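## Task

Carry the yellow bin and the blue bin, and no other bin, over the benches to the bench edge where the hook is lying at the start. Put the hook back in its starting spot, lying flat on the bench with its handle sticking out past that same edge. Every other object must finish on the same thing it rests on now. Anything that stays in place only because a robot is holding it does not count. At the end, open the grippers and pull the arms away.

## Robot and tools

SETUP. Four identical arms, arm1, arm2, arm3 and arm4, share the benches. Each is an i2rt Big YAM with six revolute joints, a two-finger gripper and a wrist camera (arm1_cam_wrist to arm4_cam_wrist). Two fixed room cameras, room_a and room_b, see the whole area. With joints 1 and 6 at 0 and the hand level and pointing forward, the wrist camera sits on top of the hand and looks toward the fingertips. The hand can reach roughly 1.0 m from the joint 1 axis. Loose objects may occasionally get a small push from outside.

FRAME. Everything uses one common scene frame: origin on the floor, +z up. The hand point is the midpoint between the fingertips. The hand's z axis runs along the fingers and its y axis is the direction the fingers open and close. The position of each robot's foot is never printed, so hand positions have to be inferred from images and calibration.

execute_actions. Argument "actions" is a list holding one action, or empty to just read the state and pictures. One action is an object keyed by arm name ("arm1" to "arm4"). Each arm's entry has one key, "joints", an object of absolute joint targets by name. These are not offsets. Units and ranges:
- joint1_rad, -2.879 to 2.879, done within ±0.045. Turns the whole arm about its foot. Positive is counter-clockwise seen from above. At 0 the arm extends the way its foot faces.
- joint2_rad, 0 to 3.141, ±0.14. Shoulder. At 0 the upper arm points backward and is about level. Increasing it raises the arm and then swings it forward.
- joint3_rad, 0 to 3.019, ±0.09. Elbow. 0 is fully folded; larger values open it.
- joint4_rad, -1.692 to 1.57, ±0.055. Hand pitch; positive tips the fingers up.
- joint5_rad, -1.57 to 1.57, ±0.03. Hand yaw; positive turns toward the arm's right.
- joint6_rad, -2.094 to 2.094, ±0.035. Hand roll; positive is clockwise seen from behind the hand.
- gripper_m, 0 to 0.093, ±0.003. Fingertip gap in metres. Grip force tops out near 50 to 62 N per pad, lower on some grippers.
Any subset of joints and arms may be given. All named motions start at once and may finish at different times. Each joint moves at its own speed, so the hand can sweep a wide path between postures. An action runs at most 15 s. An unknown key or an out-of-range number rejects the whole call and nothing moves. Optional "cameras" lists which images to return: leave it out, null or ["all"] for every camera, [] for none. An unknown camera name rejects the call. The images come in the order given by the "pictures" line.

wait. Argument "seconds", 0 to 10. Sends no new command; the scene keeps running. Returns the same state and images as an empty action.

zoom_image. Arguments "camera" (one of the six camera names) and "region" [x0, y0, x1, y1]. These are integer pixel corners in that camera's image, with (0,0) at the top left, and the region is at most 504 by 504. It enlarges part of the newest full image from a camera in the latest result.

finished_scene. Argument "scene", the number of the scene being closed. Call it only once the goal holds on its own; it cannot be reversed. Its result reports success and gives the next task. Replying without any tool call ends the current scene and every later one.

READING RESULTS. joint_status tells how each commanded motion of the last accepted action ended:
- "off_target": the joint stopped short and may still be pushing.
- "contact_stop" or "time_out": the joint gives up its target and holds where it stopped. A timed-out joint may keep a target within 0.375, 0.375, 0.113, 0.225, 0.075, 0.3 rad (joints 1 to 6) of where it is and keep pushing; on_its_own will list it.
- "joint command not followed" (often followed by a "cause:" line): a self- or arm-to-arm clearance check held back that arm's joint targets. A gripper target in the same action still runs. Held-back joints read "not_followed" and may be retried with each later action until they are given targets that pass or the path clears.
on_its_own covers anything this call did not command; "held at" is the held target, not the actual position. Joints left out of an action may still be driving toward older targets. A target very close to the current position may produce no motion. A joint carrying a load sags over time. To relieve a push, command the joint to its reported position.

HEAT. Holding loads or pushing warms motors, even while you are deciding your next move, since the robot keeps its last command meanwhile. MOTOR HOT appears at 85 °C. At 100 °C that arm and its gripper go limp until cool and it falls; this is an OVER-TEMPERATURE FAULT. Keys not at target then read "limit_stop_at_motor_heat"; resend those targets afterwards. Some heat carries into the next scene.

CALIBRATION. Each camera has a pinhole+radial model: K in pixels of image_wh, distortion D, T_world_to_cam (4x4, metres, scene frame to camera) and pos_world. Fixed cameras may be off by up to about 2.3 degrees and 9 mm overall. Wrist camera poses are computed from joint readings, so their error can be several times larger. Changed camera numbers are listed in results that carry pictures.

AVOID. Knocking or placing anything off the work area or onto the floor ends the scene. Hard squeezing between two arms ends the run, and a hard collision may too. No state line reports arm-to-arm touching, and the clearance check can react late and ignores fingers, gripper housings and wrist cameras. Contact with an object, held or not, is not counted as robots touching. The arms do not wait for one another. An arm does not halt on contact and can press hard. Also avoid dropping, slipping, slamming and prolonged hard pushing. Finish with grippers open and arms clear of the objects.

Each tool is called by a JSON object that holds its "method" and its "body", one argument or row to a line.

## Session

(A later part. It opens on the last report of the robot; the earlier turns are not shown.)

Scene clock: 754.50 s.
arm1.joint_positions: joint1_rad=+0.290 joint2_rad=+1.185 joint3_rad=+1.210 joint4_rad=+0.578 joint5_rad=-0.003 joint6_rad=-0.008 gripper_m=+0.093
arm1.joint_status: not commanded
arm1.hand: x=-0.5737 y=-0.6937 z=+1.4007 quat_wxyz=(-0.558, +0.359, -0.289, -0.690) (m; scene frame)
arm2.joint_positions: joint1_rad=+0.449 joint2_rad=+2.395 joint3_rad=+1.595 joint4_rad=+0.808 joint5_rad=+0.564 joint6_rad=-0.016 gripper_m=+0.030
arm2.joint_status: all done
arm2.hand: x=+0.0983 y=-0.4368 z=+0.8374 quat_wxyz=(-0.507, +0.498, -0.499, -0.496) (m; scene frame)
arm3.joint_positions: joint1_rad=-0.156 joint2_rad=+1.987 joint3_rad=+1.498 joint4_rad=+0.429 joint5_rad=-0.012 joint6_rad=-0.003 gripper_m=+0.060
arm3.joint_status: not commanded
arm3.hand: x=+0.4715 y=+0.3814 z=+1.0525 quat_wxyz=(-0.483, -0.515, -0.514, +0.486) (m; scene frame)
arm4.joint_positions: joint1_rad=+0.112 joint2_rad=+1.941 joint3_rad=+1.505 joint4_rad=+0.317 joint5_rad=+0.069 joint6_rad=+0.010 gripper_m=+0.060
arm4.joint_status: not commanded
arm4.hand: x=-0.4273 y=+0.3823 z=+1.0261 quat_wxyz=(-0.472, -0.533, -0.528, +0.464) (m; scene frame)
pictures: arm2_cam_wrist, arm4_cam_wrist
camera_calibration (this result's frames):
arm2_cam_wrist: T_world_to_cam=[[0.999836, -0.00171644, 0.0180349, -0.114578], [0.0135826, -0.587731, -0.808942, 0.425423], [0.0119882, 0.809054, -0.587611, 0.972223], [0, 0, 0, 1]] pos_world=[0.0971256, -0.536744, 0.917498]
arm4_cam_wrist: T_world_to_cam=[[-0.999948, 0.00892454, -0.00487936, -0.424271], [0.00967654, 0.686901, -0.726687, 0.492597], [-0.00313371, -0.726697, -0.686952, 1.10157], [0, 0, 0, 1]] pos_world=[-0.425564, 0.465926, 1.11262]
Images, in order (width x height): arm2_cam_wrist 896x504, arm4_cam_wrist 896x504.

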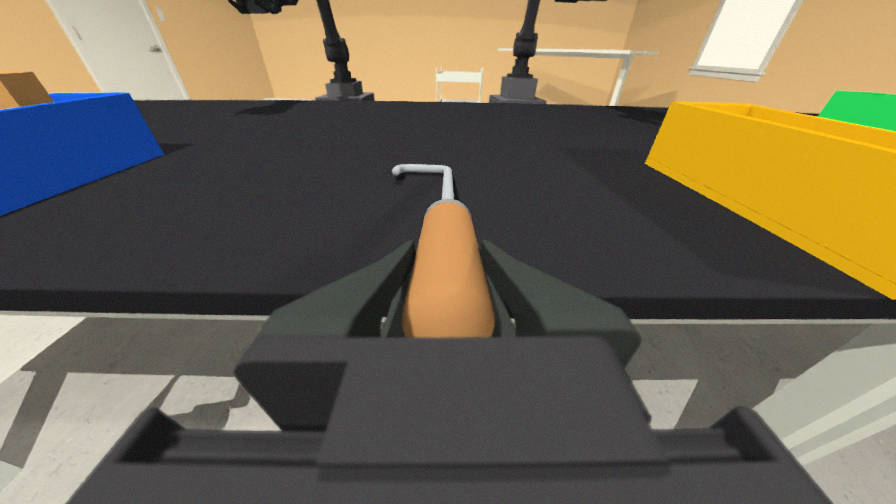

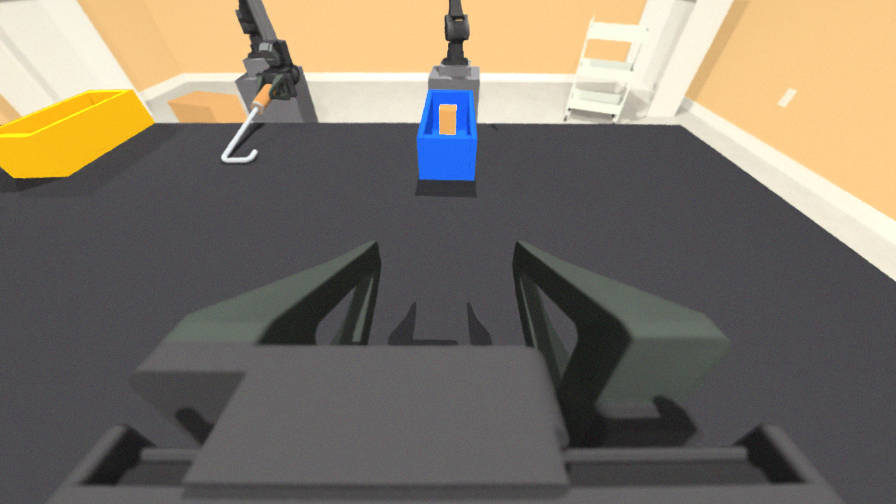

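{"method": "execute_actions", "body": {
  "actions": [
    {"arm2":{"joints":{"joint2_rad":2.46}}}
  ],
  "cameras": ["arm2_cam_wrist","arm3_cam_wrist"]
}}

Scene clock: 757.77 s.
arm1.joint_positions: joint1_rad=+0.290 joint2_rad=+1.185 joint3_rad=+1.210 joint4_rad=+0.578 joint5_rad=-0.003 joint6_rad=-0.008 gripper_m=+0.093
arm1.joint_status: not commanded
arm1.hand: x=-0.5737 y=-0.6937 z=+1.4007 quat_wxyz=(-0.558, +0.359, -0.289, -0.690) (m; scene frame)
arm2.joint_positions: joint1_rad=+0.449 joint2_rad=+2.438 joint3_rad=+1.595 joint4_rad=+0.808 joint5_rad=+0.562 joint6_rad=-0.010 gripper_m=+0.030
arm2.joint_status: all done
arm2.hand: x=+0.0997 y=-0.4399 z=+0.8020 quat_wxyz=(-0.501, +0.512, -0.503, -0.483) (m; scene frame)
arm3.joint_positions: joint1_rad=-0.156 joint2_rad=+1.987 joint3_rad=+1.498 joint4_rad=+0.429 joint5_rad=-0.012 joint6_rad=-0.003 gripper_m=+0.060
arm3.joint_status: not commanded
arm3.hand: x=+0.4715 y=+0.3814 z=+1.0525 quat_wxyz=(-0.483, -0.515, -0.514, +0.486) (m; scene frame)
arm4.joint_positions: joint1_rad=+0.112 joint2_rad=+1.941 joint3_rad=+1.505 joint4_rad=+0.317 joint5_rad=+0.069 joint6_rad=+0.010 gripper_m=+0.060
arm4.joint_status: not commanded
arm4.hand: x=-0.4273 y=+0.3823 z=+1.0261 quat_wxyz=(-0.472, -0.533, -0.528, +0.464) (m; scene frame)
pictures: arm2_cam_wrist, arm3_cam_wrist
camera_calibration (this result's frames):
arm2_cam_wrist: T_world_to_cam=[[0.999402, 0.00158189, 0.0345511, -0.127109], [0.0281551, -0.617422, -0.786128, 0.362097], [0.020089, 0.786631, -0.617097, 0.966851], [0, 0, 0, 1]] pos_world=[0.0974152, -0.536787, 0.885687]
arm3_cam_wrist: T_world_to_cam=[[-0.999913, -0.013197, 0.000621837, 0.477371], [-0.00862566, 0.616452, -0.787345, 0.598905], [0.0100072, -0.787282, -0.616512, 1.06627], [0, 0, 0, 1]] pos_world=[0.471825, 0.476557, 1.12862]
Images, in order (width x height): arm2_cam_wrist 896x504, arm3_cam_wrist 896x504.

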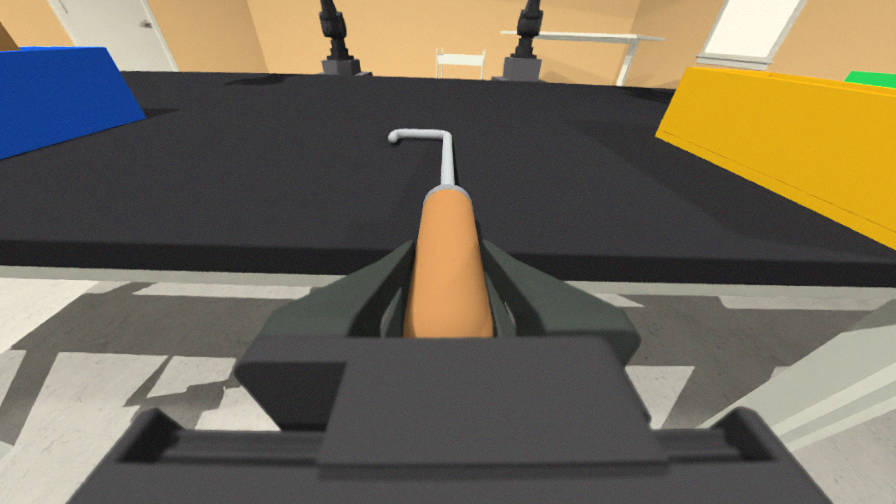

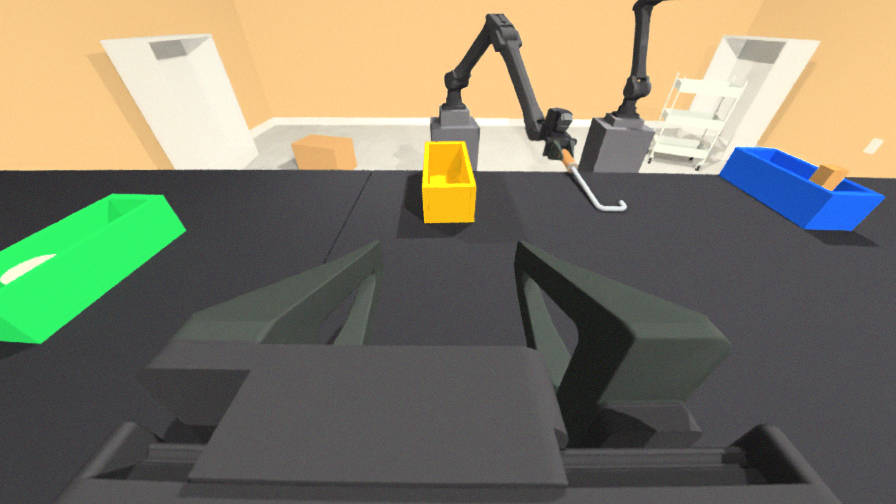

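{"method": "execute_actions", "body": {
  "actions": [
    {"arm2":{"joints":{"gripper_m":0.09}}}
  ],
  "cameras": ["arm2_cam_wrist"]
}}

{"method": "execute_actions", "body": {
  "actions": [
    {"arm2":{"joints":{"joint2_rad":1.9}}}
  ],
  "cameras": ["arm2_cam_wrist","arm3_cam_wrist","room_b"]
}}

Scene clock: 762.47 s.
arm1.joint_positions: joint1_rad=+0.290 joint2_rad=+1.185 joint3_rad=+1.210 joint4_rad=+0.578 joint5_rad=-0.003 joint6_rad=-0.008 gripper_m=+0.093
arm1.joint_status: not commanded
arm1.hand: x=-0.5737 y=-0.6937 z=+1.4007 quat_wxyz=(-0.558, +0.359, -0.289, -0.690) (m; scene frame)
arm2.joint_positions: joint1_rad=+0.449 joint2_rad=+2.438 joint3_rad=+1.595 joint4_rad=+0.808 joint5_rad=+0.562 joint6_rad=-0.010 gripper_m=+0.090
arm2.joint_status: all done
arm2.hand: x=+0.0997 y=-0.4399 z=+0.8020 quat_wxyz=(-0.501, +0.512, -0.503, -0.483) (m; scene frame)
arm3.joint_positions: joint1_rad=-0.156 joint2_rad=+1.987 joint3_rad=+1.498 joint4_rad=+0.429 joint5_rad=-0.012 joint6_rad=-0.003 gripper_m=+0.060
arm3.joint_status: not commanded
arm3.hand: x=+0.4715 y=+0.3814 z=+1.0525 quat_wxyz=(-0.483, -0.515, -0.514, +0.486) (m; scene frame)
arm4.joint_positions: joint1_rad=+0.112 joint2_rad=+1.941 joint3_rad=+1.505 joint4_rad=+0.317 joint5_rad=+0.069 joint6_rad=+0.010 gripper_m=+0.060
arm4.joint_status: not commanded
arm4.hand: x=-0.4273 y=+0.3823 z=+1.0261 quat_wxyz=(-0.472, -0.533, -0.528, +0.464) (m; scene frame)
pictures: arm2_cam_wrist
camera_calibration (this result's frames):
arm2_cam_wrist: T_world_to_cam=[[0.999402, 0.00158189, 0.0345511, -0.127109], [0.0281551, -0.617422, -0.786128, 0.362097], [0.020089, 0.786631, -0.617097, 0.966851], [0, 0, 0, 1]] pos_world=[0.0974152, -0.536787, 0.885687]
Images, in order (width x height): arm2_cam_wrist 896x504.

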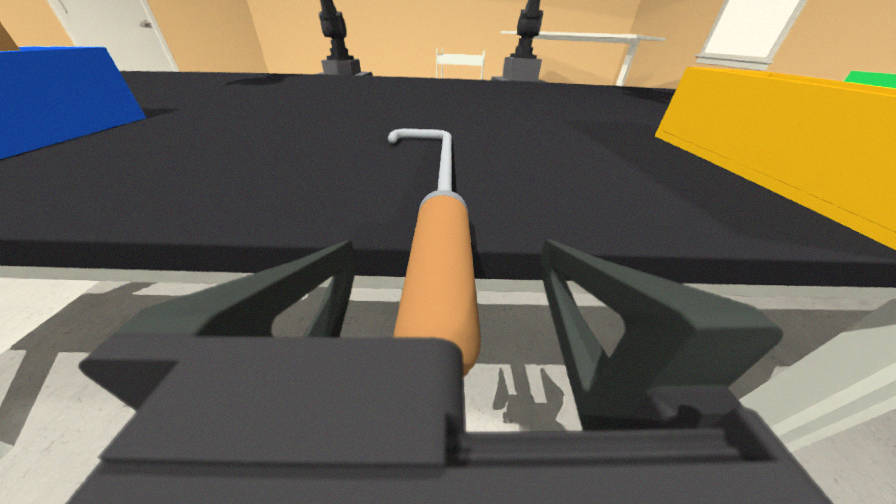

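Scene clock: 764.33 s.
arm1.joint_positions: joint1_rad=+0.290 joint2_rad=+1.185 joint3_rad=+1.210 joint4_rad=+0.578 joint5_rad=-0.003 joint6_rad=-0.008 gripper_m=+0.093
arm1.joint_status: not commanded
arm1.hand: x=-0.5737 y=-0.6937 z=+1.4007 quat_wxyz=(-0.558, +0.359, -0.289, -0.690) (m; scene frame)
arm2.joint_positions: joint1_rad=+0.449 joint2_rad=+1.888 joint3_rad=+1.600 joint4_rad=+0.831 joint5_rad=+0.562 joint6_rad=-0.010 gripper_m=+0.090
arm2.joint_status: all done
arm2.hand: x=+0.1372 y=-0.4986 z=+1.2455 quat_wxyz=(-0.529, +0.296, -0.440, -0.662) (m; scene frame)
arm3.joint_positions: joint1_rad=-0.156 joint2_rad=+1.987 joint3_rad=+1.498 joint4_rad=+0.429 joint5_rad=-0.012 joint6_rad=-0.003 gripper_m=+0.060
arm3.joint_status: not commanded
arm3.hand: x=+0.4715 y=+0.3814 z=+1.0525 quat_wxyz=(-0.483, -0.515, -0.514, +0.486) (m; scene frame)
arm4.joint_positions: joint1_rad=+0.112 joint2_rad=+1.941 joint3_rad=+1.505 joint4_rad=+0.317 joint5_rad=+0.069 joint6_rad=+0.010 gripper_m=+0.060
arm4.joint_status: not commanded
arm4.hand: x=-0.4273 y=+0.3823 z=+1.0261 quat_wxyz=(-0.472, -0.533, -0.528, +0.464) (m; scene frame)
pictures: arm2_cam_wrist, arm3_cam_wrist, room_b
camera_calibration (this result's frames):
arm2_cam_wrist: T_world_to_cam=[[0.964632, 0.0565868, -0.257454, 0.216083], [-0.244112, -0.176781, -0.953498, 1.13898], [-0.0994683, 0.982622, -0.156715, 0.826685], [0, 0, 0, 1]] pos_world=[0.151825, -0.623197, 1.2712]
arm3_cam_wrist: T_world_to_cam=[[-0.999913, -0.013197, 0.000621837, 0.477371], [-0.00862566, 0.616452, -0.787345, 0.598905], [0.0100072, -0.787282, -0.616512, 1.06627], [0, 0, 0, 1]] pos_world=[0.471825, 0.476557, 1.12862]
Images, in order (width x height): arm2_cam_wrist 896x504, arm3_cam_wrist 896x504, room_b 896x504.

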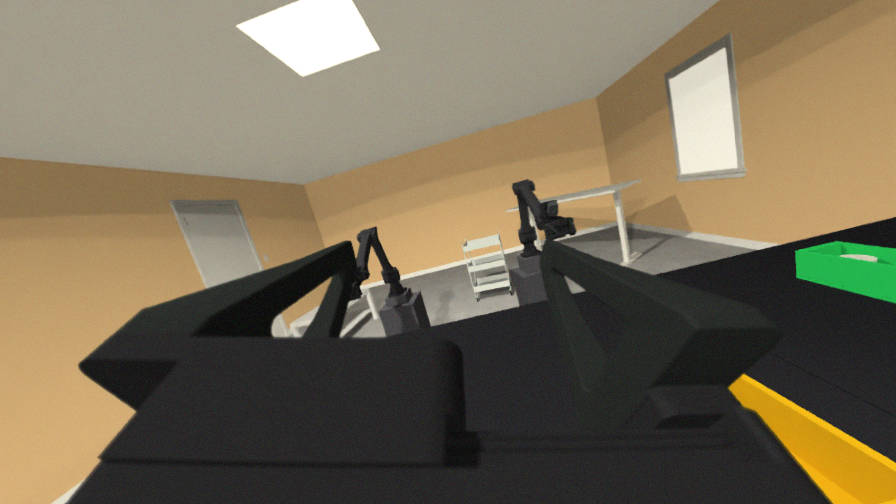

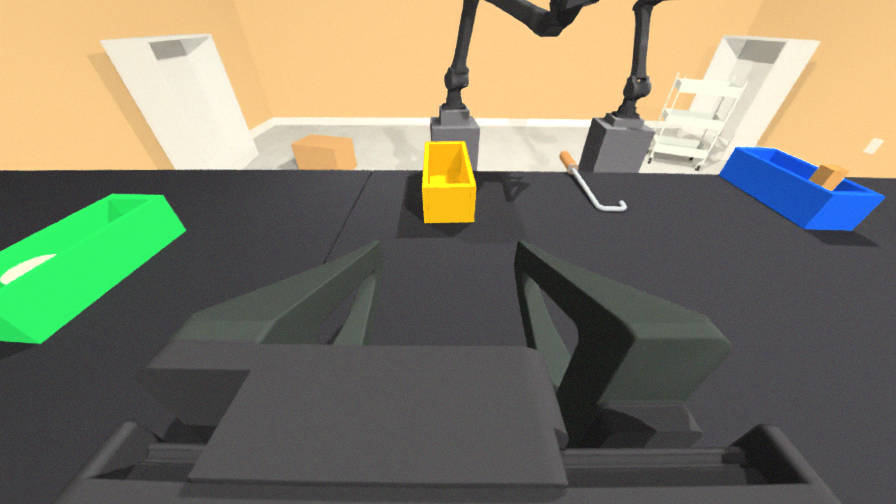

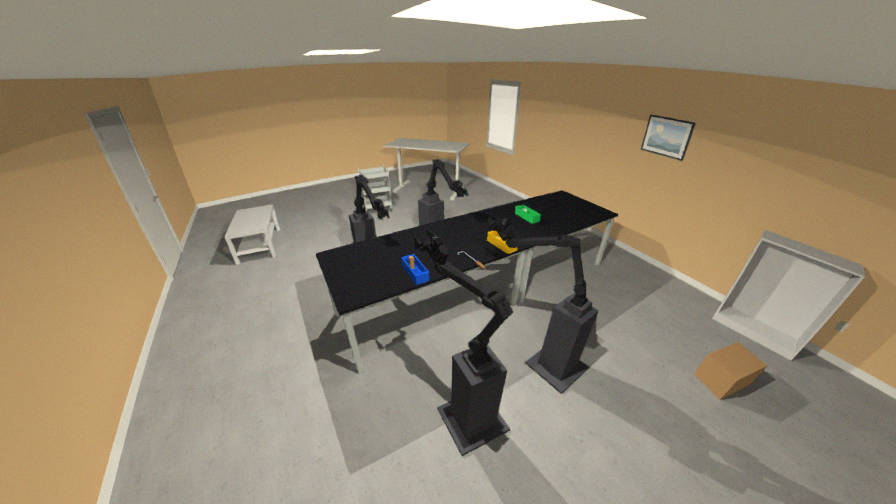

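{"method": "finished_scene", "body": {
  "scene": 1
}}

The scene is finished: the task was done.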